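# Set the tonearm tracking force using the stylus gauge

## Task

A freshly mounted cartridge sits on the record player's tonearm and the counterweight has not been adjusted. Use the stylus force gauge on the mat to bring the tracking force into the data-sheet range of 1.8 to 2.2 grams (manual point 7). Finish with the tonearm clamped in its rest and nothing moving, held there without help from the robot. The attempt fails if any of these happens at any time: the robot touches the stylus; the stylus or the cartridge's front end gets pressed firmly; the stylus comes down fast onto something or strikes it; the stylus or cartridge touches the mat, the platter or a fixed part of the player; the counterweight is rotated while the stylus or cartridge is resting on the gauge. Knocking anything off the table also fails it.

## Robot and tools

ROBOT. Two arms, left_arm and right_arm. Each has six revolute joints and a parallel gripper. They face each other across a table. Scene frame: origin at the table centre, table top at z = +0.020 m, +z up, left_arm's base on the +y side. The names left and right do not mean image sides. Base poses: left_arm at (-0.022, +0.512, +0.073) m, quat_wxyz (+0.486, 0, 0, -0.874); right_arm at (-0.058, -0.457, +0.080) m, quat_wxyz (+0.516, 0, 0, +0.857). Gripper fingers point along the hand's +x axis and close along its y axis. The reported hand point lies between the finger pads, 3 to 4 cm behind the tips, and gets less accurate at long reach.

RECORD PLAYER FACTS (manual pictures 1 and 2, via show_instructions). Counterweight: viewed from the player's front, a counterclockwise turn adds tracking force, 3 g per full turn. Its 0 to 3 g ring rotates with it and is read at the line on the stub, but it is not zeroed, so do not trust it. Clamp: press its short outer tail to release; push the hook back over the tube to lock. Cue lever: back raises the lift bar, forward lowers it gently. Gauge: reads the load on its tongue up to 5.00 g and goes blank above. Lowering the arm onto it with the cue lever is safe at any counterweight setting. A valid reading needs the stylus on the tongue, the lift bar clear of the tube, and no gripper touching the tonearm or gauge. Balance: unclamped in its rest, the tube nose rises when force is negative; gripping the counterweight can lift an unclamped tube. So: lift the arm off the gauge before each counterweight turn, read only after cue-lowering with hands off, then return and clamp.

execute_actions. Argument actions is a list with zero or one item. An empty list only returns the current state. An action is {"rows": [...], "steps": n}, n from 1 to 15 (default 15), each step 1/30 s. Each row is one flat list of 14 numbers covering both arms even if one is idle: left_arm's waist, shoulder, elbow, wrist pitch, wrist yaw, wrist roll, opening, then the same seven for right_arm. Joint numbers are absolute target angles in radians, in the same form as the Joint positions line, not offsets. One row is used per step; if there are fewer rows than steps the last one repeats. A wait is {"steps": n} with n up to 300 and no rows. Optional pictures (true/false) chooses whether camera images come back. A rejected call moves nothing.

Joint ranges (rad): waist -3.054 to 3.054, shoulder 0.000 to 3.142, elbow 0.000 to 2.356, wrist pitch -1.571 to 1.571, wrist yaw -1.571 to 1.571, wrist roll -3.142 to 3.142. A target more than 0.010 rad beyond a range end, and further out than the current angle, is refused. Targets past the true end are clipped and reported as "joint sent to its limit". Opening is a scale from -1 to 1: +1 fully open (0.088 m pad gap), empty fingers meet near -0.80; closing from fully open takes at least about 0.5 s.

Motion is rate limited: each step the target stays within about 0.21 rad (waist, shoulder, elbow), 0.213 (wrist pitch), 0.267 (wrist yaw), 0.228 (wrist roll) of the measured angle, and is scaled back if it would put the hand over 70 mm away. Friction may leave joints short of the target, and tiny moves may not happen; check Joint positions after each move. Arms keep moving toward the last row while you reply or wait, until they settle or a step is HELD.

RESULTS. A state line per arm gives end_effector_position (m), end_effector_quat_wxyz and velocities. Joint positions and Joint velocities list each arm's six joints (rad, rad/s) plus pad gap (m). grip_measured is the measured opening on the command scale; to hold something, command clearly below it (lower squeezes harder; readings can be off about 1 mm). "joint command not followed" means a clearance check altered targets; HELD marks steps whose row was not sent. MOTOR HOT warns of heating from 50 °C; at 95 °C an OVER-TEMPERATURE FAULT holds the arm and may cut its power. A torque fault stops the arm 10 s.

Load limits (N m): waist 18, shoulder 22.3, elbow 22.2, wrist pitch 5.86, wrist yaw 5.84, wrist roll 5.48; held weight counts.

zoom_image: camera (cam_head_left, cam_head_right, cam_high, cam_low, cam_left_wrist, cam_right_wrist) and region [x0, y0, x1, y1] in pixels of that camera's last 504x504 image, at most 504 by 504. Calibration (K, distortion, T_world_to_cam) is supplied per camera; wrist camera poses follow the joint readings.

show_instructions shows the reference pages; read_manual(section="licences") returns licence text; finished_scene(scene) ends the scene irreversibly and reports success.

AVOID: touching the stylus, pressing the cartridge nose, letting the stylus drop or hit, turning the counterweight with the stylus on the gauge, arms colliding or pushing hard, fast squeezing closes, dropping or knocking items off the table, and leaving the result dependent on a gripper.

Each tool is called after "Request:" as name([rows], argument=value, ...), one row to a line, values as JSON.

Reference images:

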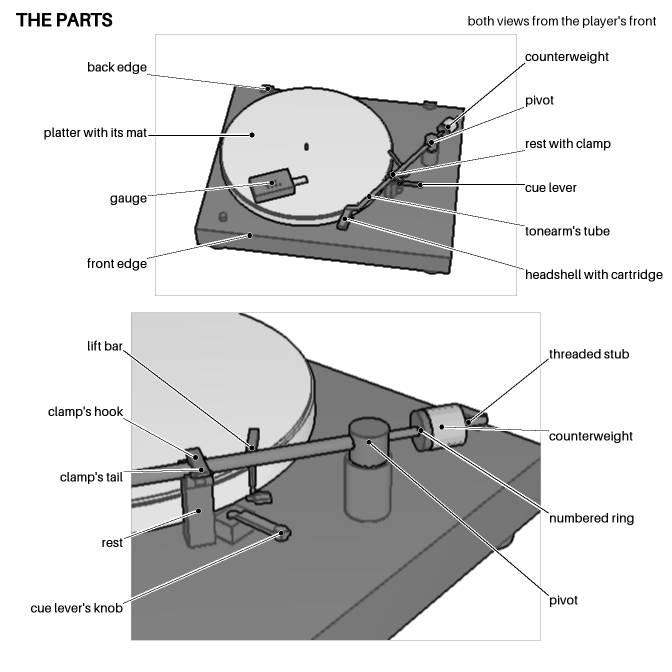

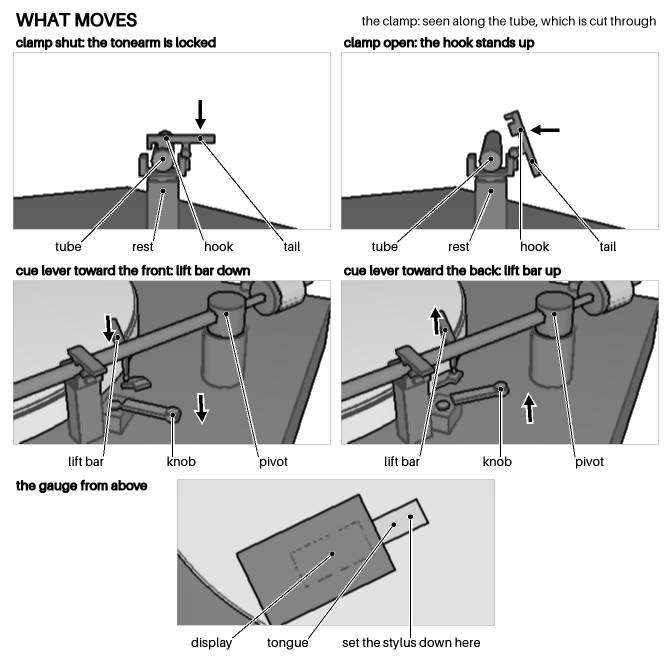

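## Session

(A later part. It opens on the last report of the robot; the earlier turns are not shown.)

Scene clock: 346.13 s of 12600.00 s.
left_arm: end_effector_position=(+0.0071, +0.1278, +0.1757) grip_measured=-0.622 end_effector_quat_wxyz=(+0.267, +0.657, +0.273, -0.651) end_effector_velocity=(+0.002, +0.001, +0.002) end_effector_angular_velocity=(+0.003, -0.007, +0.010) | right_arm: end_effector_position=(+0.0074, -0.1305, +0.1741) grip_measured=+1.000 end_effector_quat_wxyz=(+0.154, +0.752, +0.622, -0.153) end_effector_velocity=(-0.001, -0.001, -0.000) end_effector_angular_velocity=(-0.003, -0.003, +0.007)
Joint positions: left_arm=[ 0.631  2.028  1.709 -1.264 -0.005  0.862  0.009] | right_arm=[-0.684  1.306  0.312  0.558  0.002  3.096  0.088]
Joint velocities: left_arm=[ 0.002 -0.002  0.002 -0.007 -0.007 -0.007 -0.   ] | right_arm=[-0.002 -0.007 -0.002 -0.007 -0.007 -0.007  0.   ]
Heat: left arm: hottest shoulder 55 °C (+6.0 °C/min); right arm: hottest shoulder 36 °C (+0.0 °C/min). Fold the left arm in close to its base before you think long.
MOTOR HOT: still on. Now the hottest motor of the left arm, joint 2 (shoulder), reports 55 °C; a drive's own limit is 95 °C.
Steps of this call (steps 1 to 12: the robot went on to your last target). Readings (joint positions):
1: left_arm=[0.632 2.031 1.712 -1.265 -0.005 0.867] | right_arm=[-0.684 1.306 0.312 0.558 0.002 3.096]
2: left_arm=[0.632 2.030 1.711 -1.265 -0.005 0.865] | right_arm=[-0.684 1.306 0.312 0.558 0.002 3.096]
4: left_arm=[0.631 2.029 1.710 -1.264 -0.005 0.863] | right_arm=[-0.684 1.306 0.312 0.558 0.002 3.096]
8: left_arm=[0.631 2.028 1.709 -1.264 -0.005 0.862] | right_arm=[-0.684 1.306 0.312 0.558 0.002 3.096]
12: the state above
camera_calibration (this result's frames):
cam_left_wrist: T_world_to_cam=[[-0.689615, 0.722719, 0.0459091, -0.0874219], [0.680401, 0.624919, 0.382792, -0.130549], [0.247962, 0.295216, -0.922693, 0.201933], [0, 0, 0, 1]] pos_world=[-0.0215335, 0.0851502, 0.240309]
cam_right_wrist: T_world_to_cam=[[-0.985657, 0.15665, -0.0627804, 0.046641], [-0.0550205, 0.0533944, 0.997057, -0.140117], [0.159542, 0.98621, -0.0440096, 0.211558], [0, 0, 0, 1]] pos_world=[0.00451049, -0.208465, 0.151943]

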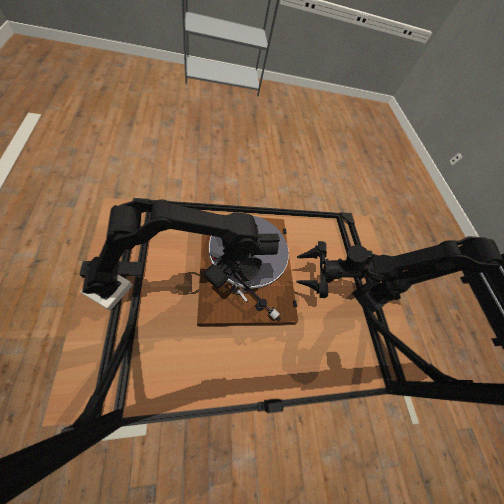

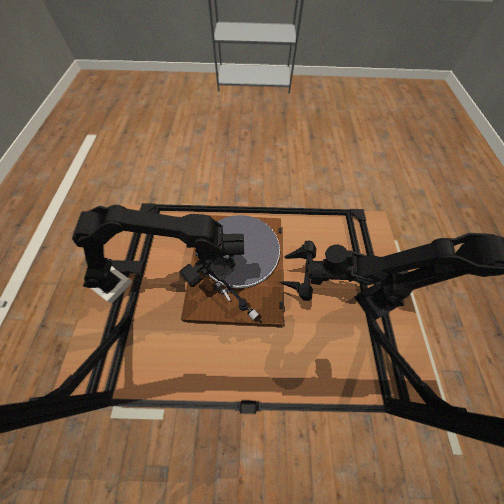

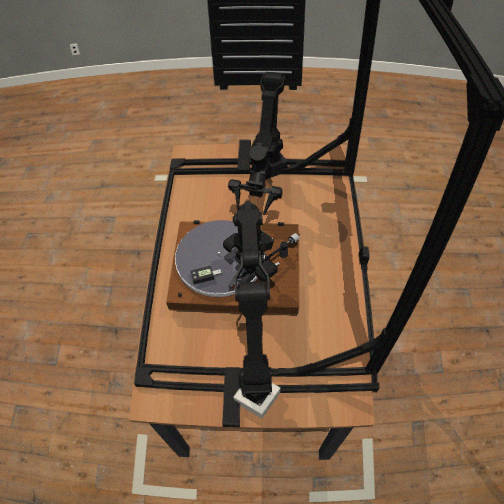

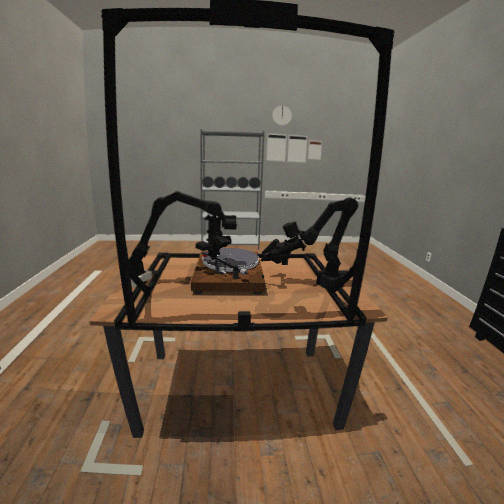

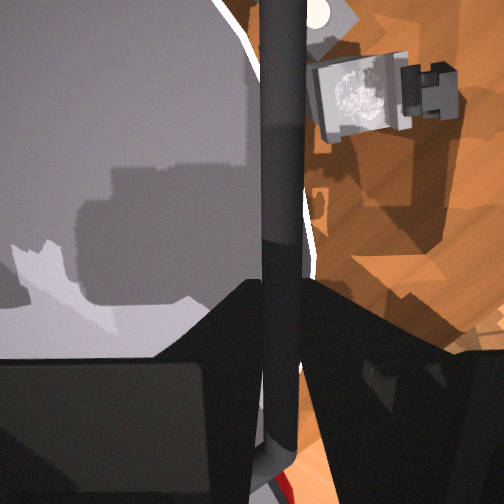

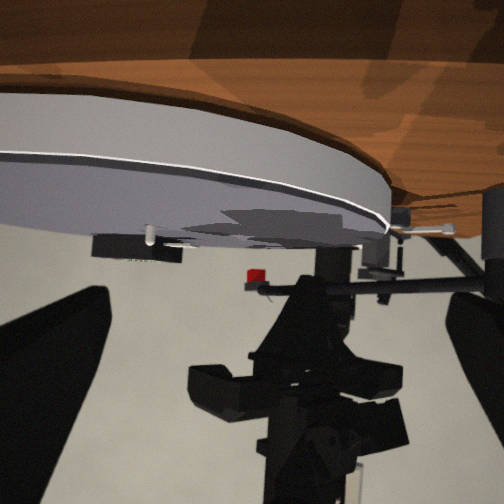

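Request:
execute_actions([
  {"rows": [[0.63,2.025,1.695,-1.26,0,0.862,-0.66,-0.686,1.3,0.304,0.556,0,3.1,1],[0.63,2.025,1.691,-1.256,0,0.862,-0.66,-0.686,1.3,0.304,0.556,0,3.1,1],[0.63,2.025,1.687,-1.252,0,0.862,-0.66,-0.686,1.3,0.304,0.556,0,3.1,1],[0.63,2.025,1.683,-1.248,0,0.862,-0.66,-0.686,1.3,0.304,0.556,0,3.1,1],[0.63,2.025,1.679,-1.244,0,0.862,-0.66,-0.686,1.3,0.304,0.556,0,3.1,1],[0.63,2.025,1.675,-1.24,0,0.862,-0.66,-0.686,1.3,0.304,0.556,0,3.1,1],[0.63,2.025,1.671,-1.236,0,0.862,-0.66,-0.686,1.3,0.304,0.556,0,3.1,1],[0.63,2.025,1.667,-1.232,0,0.862,-0.66,-0.686,1.3,0.304,0.556,0,3.1,1]], "steps": 15},
])

Request:
zoom_image(camera="cam_right_wrist", region=[230, 215, 440, 310])

Scene clock: 352.10 s of 12600.00 s.
left_arm: end_effector_position=(+0.0074, +0.1284, +0.1701) grip_measured=-0.623 end_effector_quat_wxyz=(+0.268, +0.654, +0.273, -0.652) end_effector_velocity=(+0.000, +0.001, -0.002) end_effector_angular_velocity=(+0.003, -0.007, +0.019) | right_arm: end_effector_position=(+0.0074, -0.1306, +0.1740) grip_measured=+1.000 end_effector_quat_wxyz=(+0.154, +0.752, +0.622, -0.153) end_effector_velocity=(-0.001, -0.001, -0.002) end_effector_angular_velocity=(-0.008, -0.002, +0.007)
Joint positions: left_arm=[ 0.633  2.024  1.681 -1.236 -0.001  0.862  0.008] | right_arm=[-0.684  1.305  0.312  0.558  0.002  3.096  0.088]
Joint velocities: left_arm=[-0.002 -0.002 -0.012  0.007 -0.007 -0.022 -0.   ] | right_arm=[-0.002 -0.002 -0.002 -0.007 -0.007 -0.007  0.   ]
Heat: left arm: hottest shoulder 56 °C (+7.0 °C/min); right arm: hottest shoulder 36 °C (+0.0 °C/min). Fold the left arm in close to its base before you think long.
MOTOR HOT: still on. Now the hottest motor of the left arm, joint 2 (shoulder), reports 56 °C; a drive's own limit is 95 °C.
Steps of this call (steps 1 to 15: the robot went on to your last target; steps 16 to 90: nothing new was sent; then 2.47 s passed at rest; steps 91 to 105: all 15 steps of this action). Readings (joint positions):
91: left_arm=[0.631 2.024 1.708 -1.263 -0.005 0.862] | right_arm=[-0.684 1.305 0.312 0.558 0.002 3.096]
92: left_arm=[0.631 2.024 1.707 -1.262 -0.005 0.862] | right_arm=[-0.684 1.305 0.312 0.558 0.002 3.096]
94: left_arm=[0.632 2.024 1.703 -1.258 -0.004 0.862] | right_arm=[-0.684 1.305 0.312 0.558 0.002 3.096]
98: left_arm=[0.633 2.024 1.691 -1.245 -0.002 0.862] | right_arm=[-0.684 1.305 0.312 0.558 0.002 3.096]
105: the state above
camera_calibration (this result's frames):
cam_left_wrist: T_world_to_cam=[[-0.691411, 0.721054, 0.0450836, -0.0870185], [0.680029, 0.628462, 0.37762, -0.128506], [0.243951, 0.291748, -0.924863, 0.197373], [0, 0, 0, 1]] pos_world=[-0.0209269, 0.085923, 0.234993]
cam_right_wrist: T_world_to_cam=[[-0.985657, 0.15665, -0.0627804, 0.0466355], [-0.0550205, 0.0533944, 0.997057, -0.140087], [0.159542, 0.98621, -0.0440096, 0.211654], [0, 0, 0, 1]] pos_world=[0.00449142, -0.208561, 0.151917]

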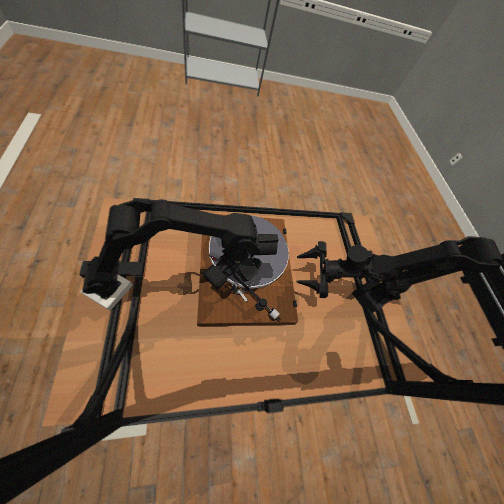

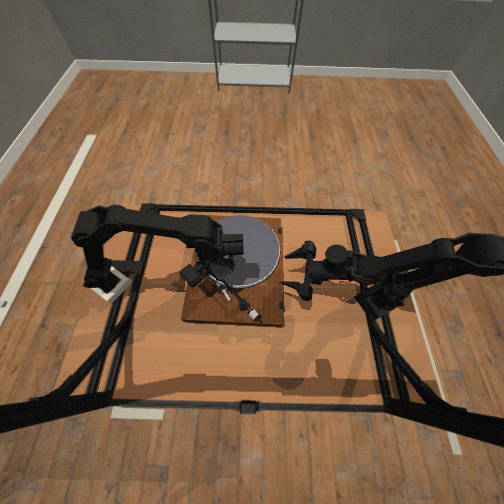

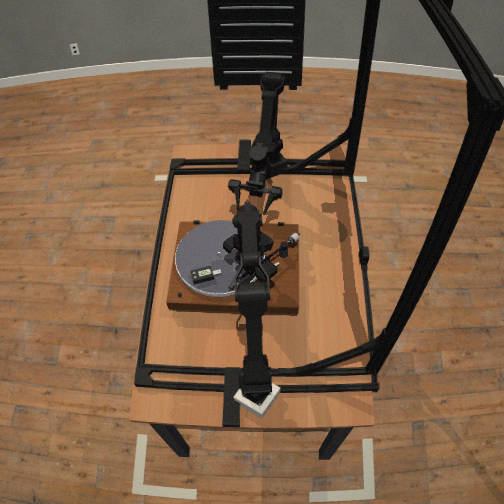

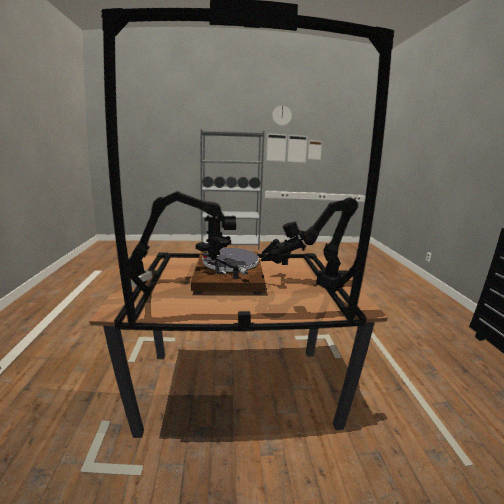

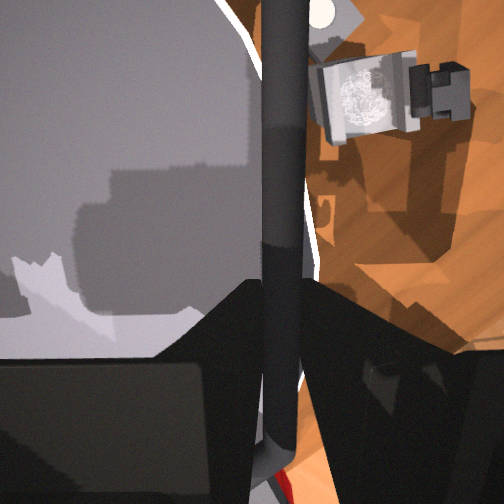

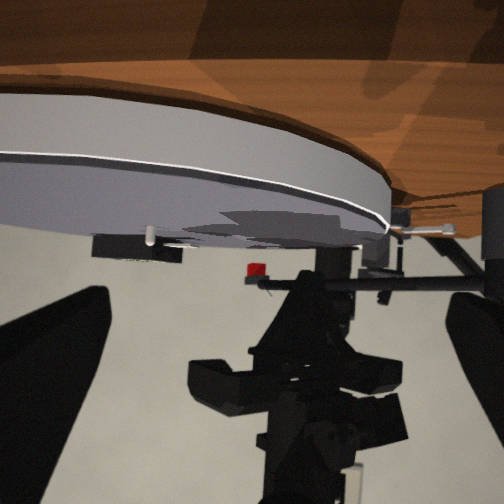

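Region (230, 215, 440, 310) of cam_right_wrist's 504x504 image, scaled by 2.400, with more detail than that image has; it fills the top 228 rows of this view, and the rest is white.

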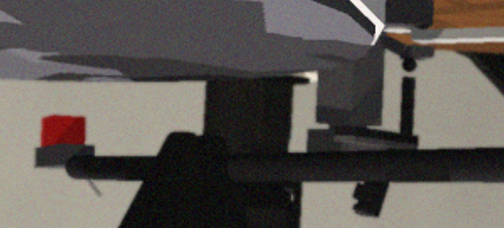

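Lower ~3 mm more.

Request:
execute_actions([
  {"rows": [[0.63,2.027,1.663,-1.229,0,0.862,-0.66,-0.686,1.3,0.304,0.556,0,3.1,1],[0.63,2.027,1.66,-1.226,0,0.862,-0.66,-0.686,1.3,0.304,0.556,0,3.1,1],[0.63,2.027,1.657,-1.223,0,0.862,-0.66,-0.686,1.3,0.304,0.556,0,3.1,1],[0.63,2.027,1.654,-1.22,0,0.862,-0.66,-0.686,1.3,0.304,0.556,0,3.1,1]], "steps": 15},
])

Request:
zoom_image(camera="cam_right_wrist", region=[230, 215, 440, 310])

Scene clock: 355.50 s of 12600.00 s.
left_arm: end_effector_position=(+0.0073, +0.1286, +0.1676) grip_measured=-0.623 end_effector_quat_wxyz=(+0.268, +0.654, +0.273, -0.652) end_effector_velocity=(-0.002, +0.002, +0.000) end_effector_angular_velocity=(+0.007, +0.008, +0.005) | right_arm: end_effector_position=(+0.0073, -0.1307, +0.1739) grip_measured=+1.000 end_effector_quat_wxyz=(+0.154, +0.752, +0.622, -0.153) end_effector_velocity=(-0.002, +0.002, +0.005) end_effector_angular_velocity=(+0.016, -0.007, +0.012)
Joint positions: left_arm=[ 0.633  2.024  1.671 -1.226 -0.001  0.862  0.008] | right_arm=[-0.684  1.305  0.312  0.558  0.002  3.096  0.088]
Joint velocities: left_arm=[-0.002 -0.002 -0.002 -0.007  0.007 -0.007 -0.   ] | right_arm=[ 0.002 -0.007  0.002  0.007 -0.007 -0.007  0.   ]
Heat: left arm: hottest shoulder 55 °C (+5.0 °C/min); right arm: hottest shoulder 36 °C (+0.0 °C/min). Fold the left arm in close to its base before you think long.
MOTOR HOT: still on. Now the hottest motor of the left arm, joint 2 (shoulder), reports 55 °C; a drive's own limit is 95 °C.
Steps of this call (steps 1 to 15: the robot went on to your last target; steps 16 to 87: nothing new was sent; steps 88 to 102: all 15 steps of this action). Readings (joint positions):
88: left_arm=[0.633 2.024 1.679 -1.233 -0.001 0.862] | right_arm=[-0.684 1.305 0.312 0.558 0.002 3.096]
89: left_arm=[0.633 2.024 1.678 -1.232 -0.001 0.862] | right_arm=[-0.684 1.305 0.312 0.558 0.002 3.096]
91: left_arm=[0.633 2.024 1.675 -1.229 -0.001 0.862] | right_arm=[-0.684 1.305 0.312 0.558 0.002 3.096]
95: left_arm=[0.633 2.024 1.672 -1.226 -0.001 0.862] | right_arm=[-0.684 1.305 0.312 0.558 0.002 3.096]
102: the state above
camera_calibration (this result's frames):
cam_left_wrist: T_world_to_cam=[[-0.691411, 0.721054, 0.0450836, -0.0871136], [0.680029, 0.628462, 0.37762, -0.127721], [0.243951, 0.291748, -0.924863, 0.195], [0, 0, 0, 1]] pos_world=[-0.0209475, 0.0861906, 0.232506]
cam_right_wrist: T_world_to_cam=[[-0.985657, 0.15679, -0.0624204, 0.046578], [-0.0545993, 0.0537078, 0.997063, -0.139901], [0.159682, 0.986171, -0.0443769, 0.211806], [0, 0, 0, 1]] pos_world=[0.0044499, -0.208666, 0.151796]

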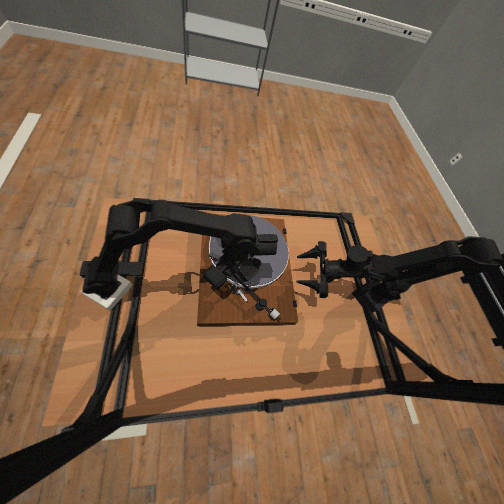

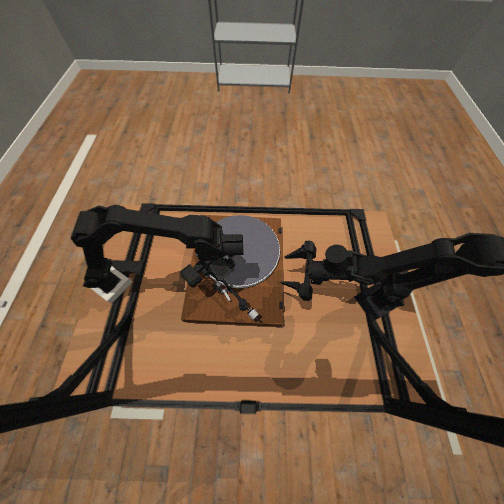

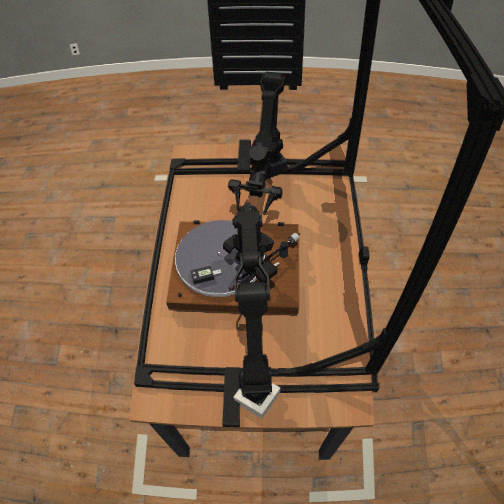

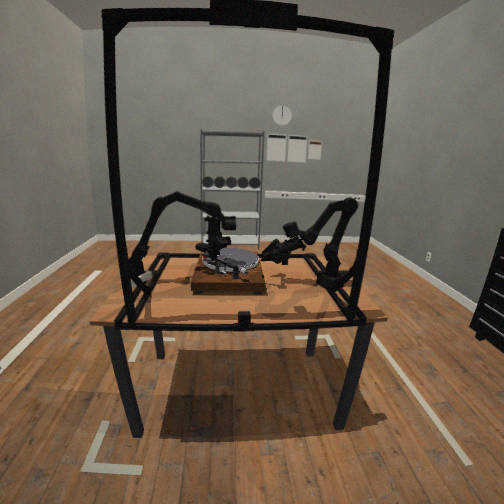

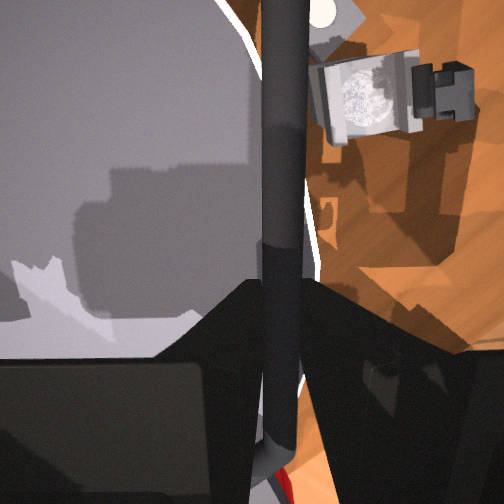

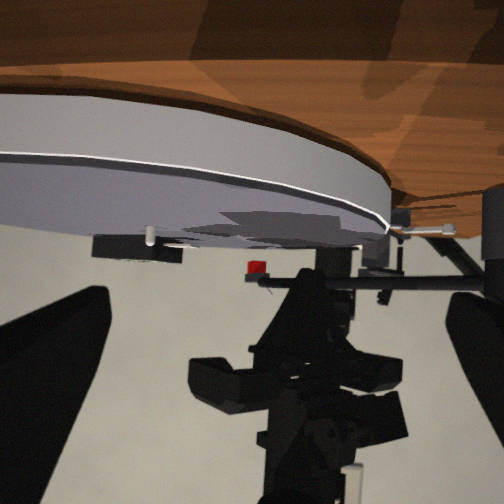

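Region (230, 215, 440, 310) of cam_right_wrist's 504x504 image, scaled by 2.400, with more detail than that image has; it fills the top 228 rows of this view, and the rest is white.

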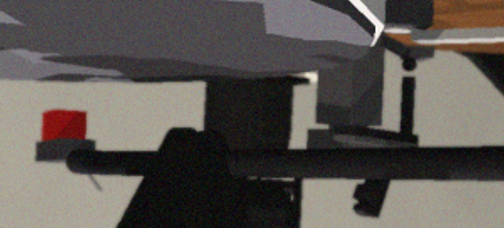

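Request:
execute_actions([
  {"rows": [[0.633,2.024,1.671,-1.226,0,0.862,-0.6,-0.686,1.3,0.304,0.556,0,3.1,1],[0.633,2.024,1.671,-1.226,0,0.862,-0.57,-0.686,1.3,0.304,0.556,0,3.1,1],[0.633,2.024,1.671,-1.226,0,0.862,-0.53,-0.686,1.3,0.304,0.556,0,3.1,1],[0.633,2.024,1.671,-1.226,0,0.862,-0.48,-0.686,1.3,0.304,0.556,0,3.1,1],[0.633,2.024,1.671,-1.226,0,0.862,-0.4,-0.686,1.3,0.304,0.556,0,3.1,1],[0.633,2.024,1.671,-1.226,0,0.862,-0.3,-0.686,1.3,0.304,0.556,0,3.1,1]], "steps": 15},
], pictures=false)

Request:
execute_actions([
  {"rows": [[0.633,2.024,1.71,-1.26,0,0.862,-0.3,-0.686,1.3,0.304,0.556,0,3.1,1],[0.633,2.024,1.75,-1.30,0,0.862,-0.3,-0.686,1.3,0.304,0.556,0,3.1,1],[0.633,2.024,1.79,-1.34,0,0.862,-0.3,-0.686,1.3,0.304,0.556,0,3.1,1],[0.633,2.024,1.85,-1.40,0,0.862,-0.3,-0.686,1.3,0.304,0.556,0,3.1,1]], "steps": 15},
])

Request:
zoom_image(camera="cam_right_wrist", region=[230, 215, 440, 310])

Scene clock: 362.40 s of 12600.00 s.
left_arm: end_effector_position=(+0.0073, +0.1286, +0.1673) grip_measured=-0.306 end_effector_quat_wxyz=(+0.268, +0.654, +0.273, -0.652) end_effector_velocity=(+0.002, +0.005, +0.002) end_effector_angular_velocity=(+0.019, -0.021, -0.010) | right_arm: end_effector_position=(+0.0075, -0.1308, +0.1739) grip_measured=+1.000 end_effector_quat_wxyz=(+0.154, +0.752, +0.622, -0.153) end_effector_velocity=(+0.003, -0.005, -0.005) end_effector_angular_velocity=(-0.022, +0.002, -0.025)
Joint positions: left_arm=[ 0.633  2.024  1.671 -1.225 -0.001  0.862  0.024] | right_arm=[-0.684  1.305  0.311  0.558  0.002  3.096  0.088]
Joint velocities: left_arm=[-0.002 -0.007 -0.002 -0.022 -0.022  0.007  0.003] | right_arm=[-0.002 -0.007 -0.007 -0.022  0.022  0.007  0.   ]
Heat: left arm: hottest shoulder 55 °C (+5.0 °C/min); right arm: hottest elbow 36 °C (+0.0 °C/min). Fold the left arm in close to its base before you think long.
MOTOR HOT: still on. Now the hottest motor of the left arm, joint 2 (shoulder), reports 55 °C; a drive's own limit is 95 °C.
Steps of this call (steps 1 to 15: the robot went on to your last target; steps 16 to 90: nothing new was sent; then 3.40 s passed at rest; steps 91 to 105: all 15 steps of this action). Readings (joint positions):
91: left_arm=[0.633 2.023 1.671 -1.225 -0.001 0.862] | right_arm=[-0.684 1.305 0.311 0.558 0.002 3.096]
92: left_arm=[0.633 2.023 1.671 -1.225 -0.001 0.862] | right_arm=[-0.684 1.305 0.311 0.558 0.002 3.096]
94: left_arm=[0.633 2.024 1.671 -1.224 -0.002 0.862] | right_arm=[-0.684 1.305 0.311 0.558 0.002 3.096]
98: left_arm=[0.633 2.024 1.671 -1.224 -0.002 0.862] | right_arm=[-0.684 1.305 0.311 0.558 0.002 3.096]
105: the state above

Scene clock: 362.90 s of 12600.00 s.
left_arm: end_effector_position=(+0.0074, +0.1282, +0.2105) grip_measured=-0.300 end_effector_quat_wxyz=(+0.268, +0.655, +0.274, -0.652) end_effector_velocity=(-0.004, +0.003, +0.003) end_effector_angular_velocity=(+0.012, +0.008, +0.015) | right_arm: end_effector_position=(+0.0075, -0.1308, +0.1739) grip_measured=+1.000 end_effector_quat_wxyz=(+0.154, +0.752, +0.622, -0.153) end_effector_velocity=(-0.001, -0.001, -0.000) end_effector_angular_velocity=(-0.006, -0.016, +0.013)
Joint positions: left_arm=[ 0.633  2.022  1.838 -1.396 -0.001  0.862  0.024] | right_arm=[-0.684  1.305  0.311  0.558  0.002  3.096  0.088]
Joint velocities: left_arm=[-0.007 -0.002  0.007 -0.022  0.007 -0.022 -0.   ] | right_arm=[-0.002 -0.007 -0.002 -0.007 -0.007 -0.022  0.   ]
Heat: left arm: hottest shoulder 55 °C (+5.1 °C/min); right arm: hottest elbow 36 °C (+0.0 °C/min). Fold the left arm in close to its base before you think long.
MOTOR HOT: still on. Now the hottest motor of the left arm, joint 2 (shoulder), reports 55 °C; a drive's own limit is 95 °C.
Steps of this call (steps 1 to 15: all 15 steps of this action). Readings (joint positions):
1: left_arm=[0.633 2.024 1.675 -1.232 -0.001 0.862] | right_arm=[-0.684 1.305 0.311 0.558 0.002 3.096]
2: left_arm=[0.633 2.025 1.687 -1.251 -0.001 0.862] | right_arm=[-0.684 1.305 0.311 0.558 0.002 3.096]
4: left_arm=[0.633 2.031 1.740 -1.315 -0.001 0.862] | right_arm=[-0.684 1.305 0.311 0.558 0.002 3.096]
8: left_arm=[0.633 2.024 1.826 -1.376 -0.001 0.862] | right_arm=[-0.684 1.305 0.311 0.558 0.002 3.096]
15: the state above
camera_calibration (this result's frames):
cam_left_wrist: T_world_to_cam=[[-0.691407, 0.721002, 0.0459672, -0.0889262], [0.680062, 0.62803, 0.378277, -0.143788], [0.24387, 0.292804, -0.924551, 0.234602], [0, 0, 0, 1]] pos_world=[-0.0209117, 0.0857268, 0.275381]
cam_right_wrist: T_world_to_cam=[[-0.985598, 0.157166, -0.0624204, 0.0467477], [-0.0545788, 0.0537286, 0.997063, -0.139859], [0.160058, 0.98611, -0.0443769, 0.211896], [0, 0, 0, 1]] pos_world=[0.00452539, -0.208785, 0.15177]

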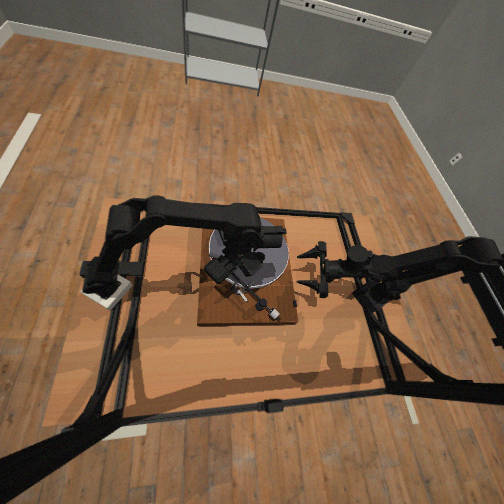

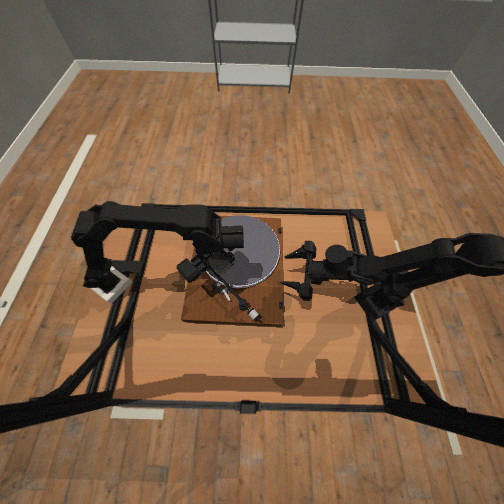

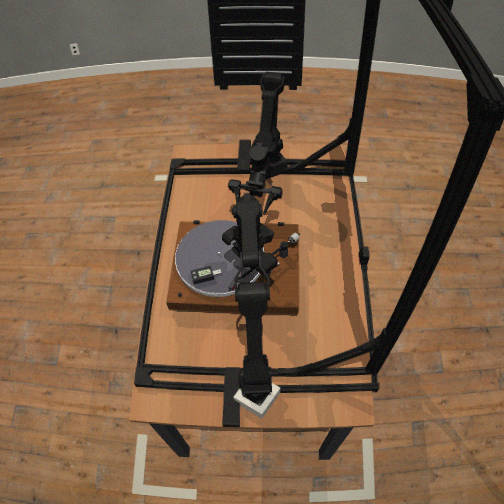

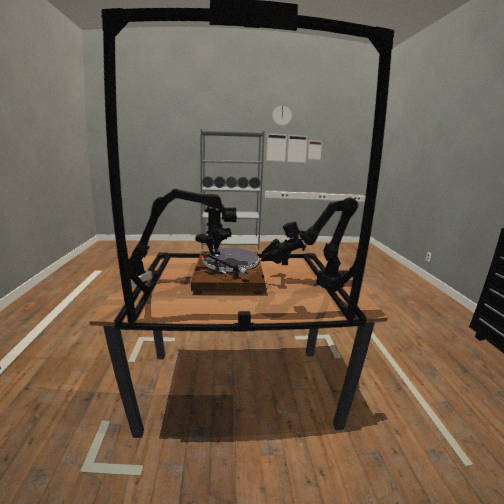

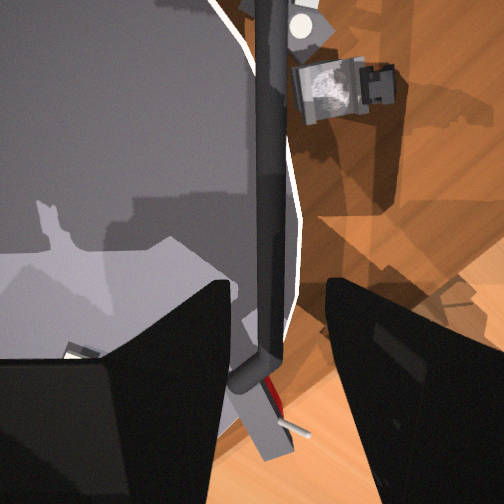

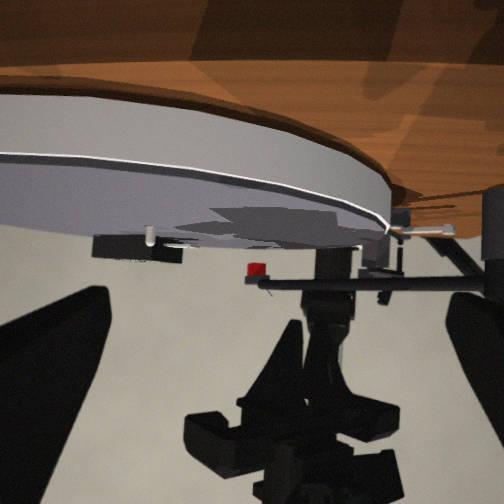

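Region (230, 215, 440, 310) of cam_right_wrist's 504x504 image, scaled by 2.400, with more detail than that image has; it fills the top 228 rows of this view, and the rest is white.

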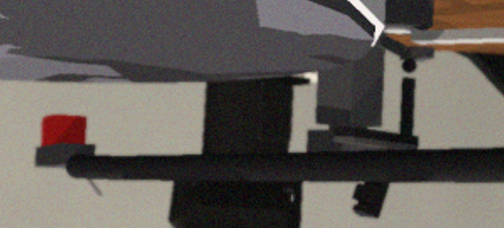

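Request:
execute_actions([
  {"rows": [[0.633,2.027,1.80,-1.36,0,0.862,-0.3,-0.686,1.3,0.304,0.556,0,3.1,1],[0.633,2.027,1.77,-1.33,0,0.862,-0.3,-0.686,1.3,0.304,0.556,0,3.1,1],[0.633,2.027,1.74,-1.30,0,0.862,-0.3,-0.686,1.3,0.304,0.556,0,3.1,1],[0.633,2.027,1.71,-1.27,0,0.862,-0.3,-0.686,1.3,0.304,0.556,0,3.1,1],[0.633,2.027,1.685,-1.245,0,0.862,-0.3,-0.686,1.3,0.304,0.556,0,3.1,1],[0.633,2.027,1.671,-1.234,0,0.862,-0.3,-0.686,1.3,0.304,0.556,0,3.1,1]], "steps": 15},
], pictures=false)

Request:
execute_actions([
  {"rows": [[0.633,2.027,1.671,-1.234,0,0.862,-0.38,-0.686,1.3,0.304,0.556,0,3.1,1],[0.633,2.027,1.671,-1.234,0,0.862,-0.45,-0.686,1.3,0.304,0.556,0,3.1,1],[0.633,2.027,1.671,-1.234,0,0.862,-0.5,-0.686,1.3,0.304,0.556,0,3.1,1],[0.633,2.027,1.671,-1.234,0,0.862,-0.54,-0.686,1.3,0.304,0.556,0,3.1,1],[0.633,2.027,1.671,-1.234,0,0.862,-0.57,-0.686,1.3,0.304,0.556,0,3.1,1],[0.633,2.027,1.671,-1.234,0,0.862,-0.6,-0.686,1.3,0.304,0.556,0,3.1,1],[0.633,2.027,1.671,-1.234,0,0.862,-0.62,-0.686,1.3,0.304,0.556,0,3.1,1],[0.633,2.027,1.671,-1.234,0,0.862,-0.64,-0.686,1.3,0.304,0.556,0,3.1,1],[0.633,2.027,1.671,-1.234,0,0.862,-0.66,-0.686,1.3,0.304,0.556,0,3.1,1]], "steps": 15},
])

Scene clock: 373.87 s of 12600.00 s.
left_arm: end_effector_position=(+0.0073, +0.1287, +0.1681) grip_measured=-0.300 end_effector_quat_wxyz=(+0.266, +0.655, +0.276, -0.651) end_effector_velocity=(-0.000, +0.003, -0.001) end_effector_angular_velocity=(+0.013, -0.006, +0.005) | right_arm: end_effector_position=(+0.0074, -0.1310, +0.1736) grip_measured=+1.000 end_effector_quat_wxyz=(+0.154, +0.752, +0.622, -0.154) end_effector_velocity=(-0.001, -0.001, -0.000) end_effector_angular_velocity=(-0.006, -0.016, +0.013)
Joint positions: left_arm=[ 0.633  2.03   1.682 -1.237 -0.001  0.862  0.024] | right_arm=[-0.684  1.305  0.311  0.557  0.002  3.097  0.088]
Joint velocities: left_arm=[-0.002 -0.002 -0.007 -0.007 -0.007 -0.007 -0.   ] | right_arm=[-0.002 -0.007 -0.002 -0.007 -0.007 -0.022  0.   ]
Heat: left arm: hottest shoulder 55 °C (+3.1 °C/min); right arm: hottest elbow 36 °C (-1.0 °C/min). Fold the left arm in close to its base before you think long.
MOTOR HOT: still on. Now the hottest motor of the left arm, joint 2 (shoulder), reports 55 °C; a drive's own limit is 95 °C.
Steps of this call (steps 1 to 15: the robot went on to your last target; steps 16 to 90: nothing new was sent; then 7.47 s passed at rest; steps 91 to 105: all 15 steps of this action). Readings (joint positions):
91: left_arm=[0.633 2.022 1.836 -1.393 -0.001 0.862] | right_arm=[-0.684 1.305 0.311 0.557 0.002 3.097]
92: left_arm=[0.633 2.022 1.825 -1.376 -0.001 0.862] | right_arm=[-0.684 1.305 0.311 0.557 0.002 3.097]
94: left_arm=[0.633 2.022 1.787 -1.327 -0.001 0.862] | right_arm=[-0.684 1.305 0.311 0.557 0.002 3.097]
98: left_arm=[0.633 2.027 1.701 -1.262 -0.001 0.862] | right_arm=[-0.684 1.305 0.311 0.557 0.002 3.097]
105: the state above

Scene clock: 374.37 s of 12600.00 s.
left_arm: end_effector_position=(+0.0075, +0.1287, +0.1677) grip_measured=-0.619 end_effector_quat_wxyz=(+0.266, +0.655, +0.276, -0.651) end_effector_velocity=(-0.002, +0.001, +0.002) end_effector_angular_velocity=(+0.002, +0.007, +0.005) | right_arm: end_effector_position=(+0.0074, -0.1310, +0.1736) grip_measured=+1.000 end_effector_quat_wxyz=(+0.154, +0.752, +0.622, -0.154) end_effector_velocity=(-0.004, -0.000, -0.002) end_effector_angular_velocity=(-0.004, +0.017, +0.019)
Joint positions: left_arm=[ 0.634  2.03   1.68  -1.236 -0.002  0.862  0.009] | right_arm=[-0.684  1.305  0.311  0.557  0.002  3.097  0.088]
Joint velocities: left_arm=[-0.002 -0.002  0.002 -0.007  0.007 -0.007 -0.   ] | right_arm=[ 0.002 -0.002 -0.002 -0.007 -0.022  0.007  0.   ]
Heat: left arm: hottest shoulder 55 °C (+3.0 °C/min); right arm: hottest elbow 36 °C (-1.0 °C/min). Fold the left arm in close to its base before you think long.
MOTOR HOT: still on. Now the hottest motor of the left arm, joint 2 (shoulder), reports 55 °C; a drive's own limit is 95 °C.
Steps of this call (steps 1 to 15: all 15 steps of this action). Readings (joint positions):
1: left_arm=[0.633 2.030 1.681 -1.237 -0.001 0.862] | right_arm=[-0.684 1.305 0.311 0.557 0.002 3.097]
2: left_arm=[0.633 2.030 1.680 -1.237 -0.001 0.862] | right_arm=[-0.684 1.305 0.311 0.557 0.002 3.097]
4: left_arm=[0.633 2.029 1.680 -1.237 -0.001 0.862] | right_arm=[-0.684 1.305 0.311 0.557 0.002 3.097]
8: left_arm=[0.633 2.030 1.680 -1.236 -0.001 0.862] | right_arm=[-0.684 1.305 0.311 0.557 0.002 3.097]
15: the state above
camera_calibration (this result's frames):
cam_left_wrist: T_world_to_cam=[[-0.691675, 0.720466, 0.0501424, -0.0878038], [0.679849, 0.626107, 0.381831, -0.128348], [0.243702, 0.298193, -0.922871, 0.193876], [0, 0, 0, 1]] pos_world=[-0.0207226, 0.0858067, 0.232333]
cam_right_wrist: T_world_to_cam=[[-0.985603, 0.157283, -0.0620454, 0.0466787], [-0.0540827, 0.0544148, 0.997053, -0.139545], [0.160195, 0.986053, -0.0451251, 0.212143], [0, 0, 0, 1]] pos_world=[0.00447524, -0.208933, 0.151603]

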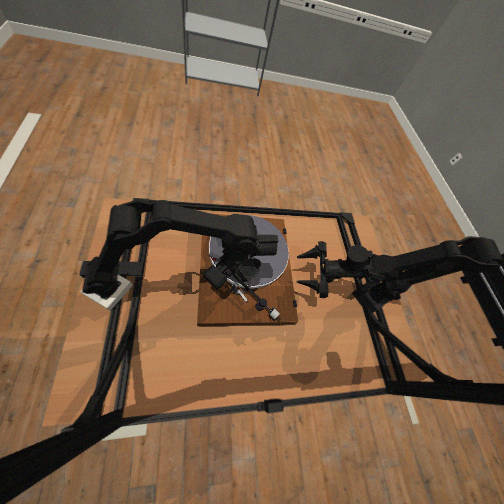

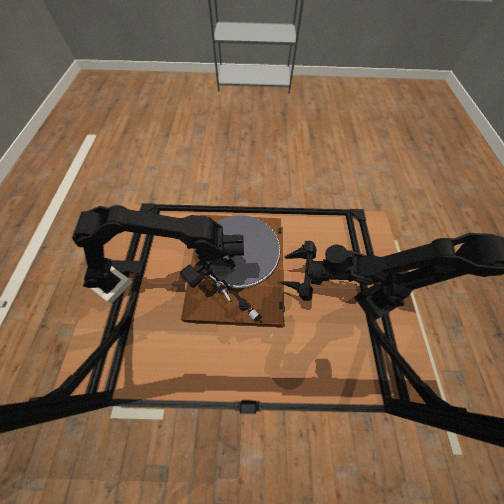

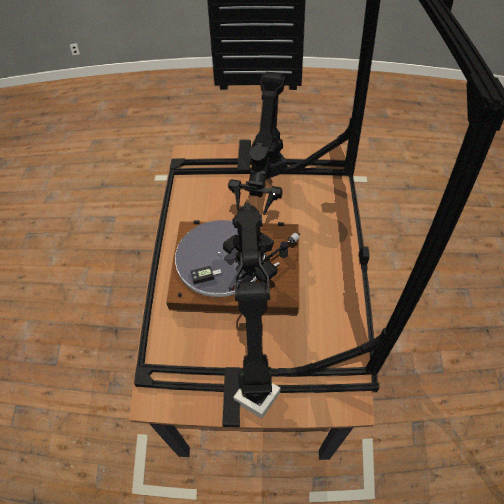

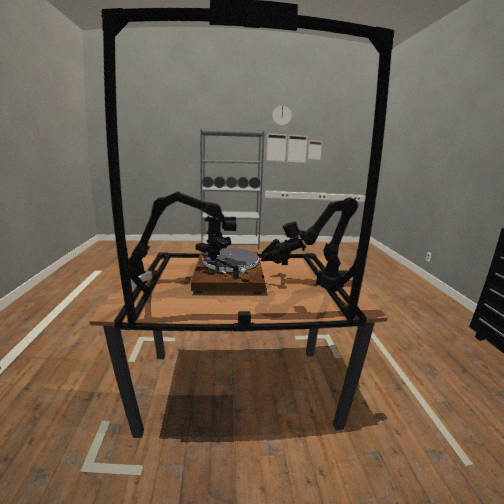

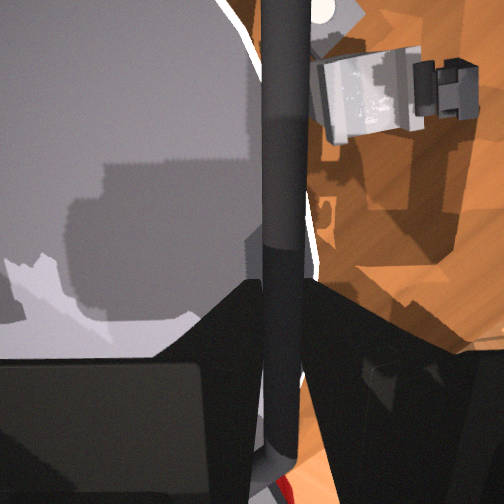

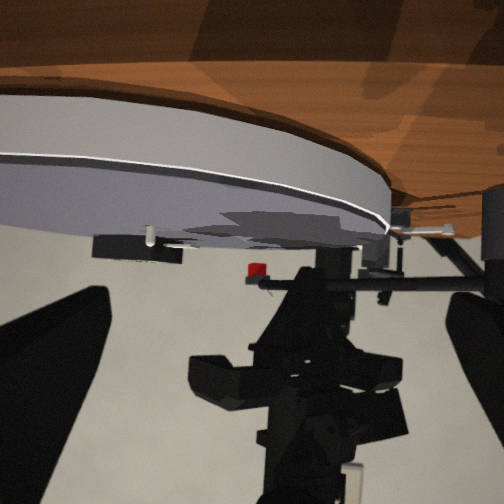

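Request:
execute_actions([
  {"rows": [[0.633,2.025,1.695,-1.242,0,0.862,-0.66,-0.686,1.3,0.304,0.556,0,3.1,1],[0.633,2.025,1.70,-1.247,0,0.862,-0.66,-0.686,1.3,0.304,0.556,0,3.1,1],[0.633,2.025,1.706,-1.252,0,0.862,-0.66,-0.686,1.3,0.304,0.556,0,3.1,1],[0.633,2.025,1.712,-1.257,0,0.862,-0.66,-0.686,1.3,0.304,0.556,0,3.1,1],[0.633,2.025,1.718,-1.262,0,0.862,-0.66,-0.686,1.3,0.304,0.556,0,3.1,1],[0.634,2.032,1.732,-1.267,0,0.882,-0.66,-0.686,1.3,0.304,0.556,0,3.1,1],[0.637,2.041,1.746,-1.271,0,0.903,-0.66,-0.686,1.3,0.304,0.556,0,3.1,1],[0.641,2.05,1.76,-1.276,0,0.924,-0.66,-0.686,1.3,0.304,0.556,0,3.1,1],[0.644,2.06,1.774,-1.28,0,0.945,-0.66,-0.686,1.3,0.304,0.556,0,3.1,1],[0.648,2.069,1.788,-1.285,0,0.966,-0.66,-0.686,1.3,0.304,0.556,0,3.1,1],[0.652,2.078,1.802,-1.289,0,0.987,-0.66,-0.686,1.3,0.304,0.556,0,3.1,1],[0.655,2.087,1.816,-1.294,0,1.008,-0.66,-0.686,1.3,0.304,0.556,0,3.1,1],[0.659,2.097,1.83,-1.298,0,1.03,-0.66,-0.686,1.3,0.304,0.556,0,3.1,1],[0.662,2.106,1.844,-1.303,0,1.051,-0.66,-0.686,1.3,0.304,0.556,0,3.1,1],[0.666,2.115,1.858,-1.308,0,1.072,-0.66,-0.686,1.3,0.304,0.556,0,3.1,1]], "steps": 15},
], pictures=false)

Request:
execute_actions([
  {"rows": [[0.668,2.126,1.876,-1.315,0,1.092,-0.66,-0.686,1.3,0.304,0.556,0,3.1,1],[0.67,2.137,1.894,-1.321,0,1.112,-0.66,-0.686,1.3,0.304,0.556,0,3.1,1],[0.673,2.148,1.912,-1.328,0,1.131,-0.66,-0.686,1.3,0.304,0.556,0,3.1,1],[0.675,2.16,1.93,-1.334,0,1.151,-0.66,-0.686,1.3,0.304,0.556,0,3.1,1],[0.677,2.171,1.948,-1.341,0,1.171,-0.66,-0.686,1.3,0.304,0.556,0,3.1,1],[0.679,2.182,1.966,-1.348,0,1.19,-0.66,-0.686,1.3,0.304,0.556,0,3.1,1],[0.682,2.193,1.984,-1.354,0,1.21,-0.66,-0.686,1.3,0.304,0.556,0,3.1,1],[0.684,2.205,2.002,-1.361,0,1.23,-0.66,-0.686,1.3,0.304,0.556,0,3.1,1],[0.686,2.216,2.02,-1.367,0,1.25,-0.66,-0.686,1.3,0.304,0.556,0,3.1,1],[0.688,2.227,2.038,-1.374,0,1.269,-0.66,-0.686,1.3,0.304,0.556,0,3.1,1]], "steps": 15},
], pictures=false)

Request:
execute_actions([
  {"steps": 12},
], pictures=false)

Scene clock: 389.33 s of 12600.00 s.
left_arm: end_effector_position=(+0.0201, +0.1133, +0.1761) grip_measured=-0.619 end_effector_quat_wxyz=(+0.225, +0.674, +0.231, -0.665) end_effector_velocity=(+0.050, -0.064, +0.003) end_effector_angular_velocity=(-0.021, -0.003, -0.503) | right_arm: end_effector_position=(+0.0074, -0.1311, +0.1736) grip_measured=+1.000 end_effector_quat_wxyz=(+0.154, +0.752, +0.622, -0.154) end_effector_velocity=(+0.002, -0.002, -0.003) end_effector_angular_velocity=(-0.014, -0.007, -0.006)
Joint positions: left_arm=[ 0.659  2.092  1.807 -1.297 -0.01   1.016  0.009] | right_arm=[-0.684  1.305  0.31   0.557  0.002  3.097  0.088]
Joint velocities: left_arm=[ 0.105  0.266  0.418 -0.125 -0.007  0.608 -0.   ] | right_arm=[-0.002  0.002 -0.002 -0.007  0.007 -0.007  0.   ]
Heat: left arm: hottest shoulder 55 °C (+1.0 °C/min); right arm: hottest elbow 36 °C (-1.0 °C/min). Fold the left arm in close to its base before you think long.
MOTOR HOT: still on. Now the hottest motor of the left arm, joint 2 (shoulder), reports 55 °C; a drive's own limit is 95 °C.
Steps of this call (steps 1 to 15: the robot went on to your last target; steps 16 to 90: nothing new was sent; then 11.47 s passed at rest; steps 91 to 105: all 15 steps of this action). Readings (joint positions):
91: left_arm=[0.634 2.029 1.680 -1.235 -0.002 0.861] | right_arm=[-0.684 1.305 0.310 0.557 0.002 3.097]
92: left_arm=[0.634 2.030 1.680 -1.235 -0.002 0.861] | right_arm=[-0.684 1.305 0.310 0.557 0.002 3.097]
94: left_arm=[0.634 2.030 1.686 -1.241 -0.002 0.861] | right_arm=[-0.684 1.305 0.310 0.557 0.002 3.097]
98: left_arm=[0.635 2.038 1.715 -1.264 -0.007 0.879] | right_arm=[-0.684 1.305 0.310 0.557 0.002 3.097]
105: the state above

Scene clock: 389.83 s of 12600.00 s.
left_arm: end_effector_position=(+0.0368, +0.0861, +0.1773) grip_measured=-0.619 end_effector_quat_wxyz=(+0.154, +0.694, +0.159, -0.685) end_effector_velocity=(+0.001, -0.008, +0.002) end_effector_angular_velocity=(+0.002, +0.008, -0.049) | right_arm: end_effector_position=(+0.0074, -0.1311, +0.1736) grip_measured=+1.000 end_effector_quat_wxyz=(+0.154, +0.752, +0.622, -0.154) end_effector_velocity=(+0.002, -0.000, +0.000) end_effector_angular_velocity=(-0.004, -0.009, -0.006)
Joint positions: left_arm=[ 0.69   2.22   2.014 -1.372 -0.012  1.258  0.009] | right_arm=[-0.684  1.305  0.31   0.557  0.002  3.097  0.088]
Joint velocities: left_arm=[ 0.002  0.042  0.076 -0.037  0.007  0.051 -0.   ] | right_arm=[-0.002 -0.002  0.002 -0.007  0.007 -0.007  0.   ]
Heat: left arm: hottest shoulder 55 °C (+1.0 °C/min); right arm: hottest elbow 36 °C (-1.0 °C/min). Fold the left arm in close to its base before you think long.
MOTOR HOT: still on. Now the hottest motor of the left arm, joint 2 (shoulder), reports 55 °C; a drive's own limit is 95 °C.
Steps of this call (steps 1 to 15: all 15 steps of this action). Readings (joint positions):
1: left_arm=[0.662 2.102 1.822 -1.302 -0.010 1.037] | right_arm=[-0.684 1.305 0.310 0.557 0.002 3.097]
2: left_arm=[0.665 2.112 1.838 -1.308 -0.011 1.058] | right_arm=[-0.684 1.305 0.310 0.557 0.002 3.097]
4: left_arm=[0.671 2.132 1.871 -1.321 -0.012 1.098] | right_arm=[-0.684 1.305 0.310 0.557 0.002 3.097]
8: left_arm=[0.681 2.175 1.941 -1.347 -0.013 1.178] | right_arm=[-0.684 1.305 0.310 0.557 0.002 3.097]
15: the state above

Scene clock: 390.23 s of 12600.00 s.
left_arm: end_effector_position=(+0.0372, +0.0853, +0.1776) grip_measured=-0.619 end_effector_quat_wxyz=(+0.152, +0.695, +0.157, -0.685) end_effector_velocity=(+0.002, +0.001, +0.002) end_effector_angular_velocity=(+0.005, -0.021, -0.010) | right_arm: end_effector_position=(+0.0074, -0.1311, +0.1736) grip_measured=+1.000 end_effector_quat_wxyz=(+0.154, +0.752, +0.622, -0.154) end_effector_velocity=(-0.000, +0.001, +0.003) end_effector_angular_velocity=(+0.011, -0.006, +0.007)
Joint positions: left_arm=[ 0.691  2.224  2.021 -1.375 -0.012  1.265  0.009] | right_arm=[-0.684  1.305  0.31   0.557  0.002  3.097  0.088]
Joint velocities: left_arm=[-0.002 -0.002  0.002 -0.007 -0.022  0.007 -0.   ] | right_arm=[-0.002 -0.002  0.002  0.007 -0.007 -0.007  0.   ]
Heat: left arm: hottest shoulder 55 °C (+1.0 °C/min); right arm: hottest elbow 36 °C (-1.0 °C/min). Fold the left arm in close to its base before you think long.
MOTOR HOT: still on. Now the hottest motor of the left arm, joint 2 (shoulder), reports 55 °C; a drive's own limit is 95 °C.
Steps of this call (steps 1 to 12: the robot went on to your last target). Readings (joint positions):
1: left_arm=[0.691 2.221 2.016 -1.373 -0.012 1.260] | right_arm=[-0.684 1.305 0.310 0.557 0.002 3.097]
2: left_arm=[0.691 2.222 2.018 -1.374 -0.012 1.261] | right_arm=[-0.684 1.305 0.310 0.557 0.002 3.097]
4: left_arm=[0.691 2.223 2.019 -1.374 -0.012 1.263] | right_arm=[-0.684 1.305 0.310 0.557 0.002 3.097]
8: left_arm=[0.691 2.224 2.020 -1.375 -0.012 1.264] | right_arm=[-0.684 1.305 0.310 0.557 0.002 3.097]
12: the state above


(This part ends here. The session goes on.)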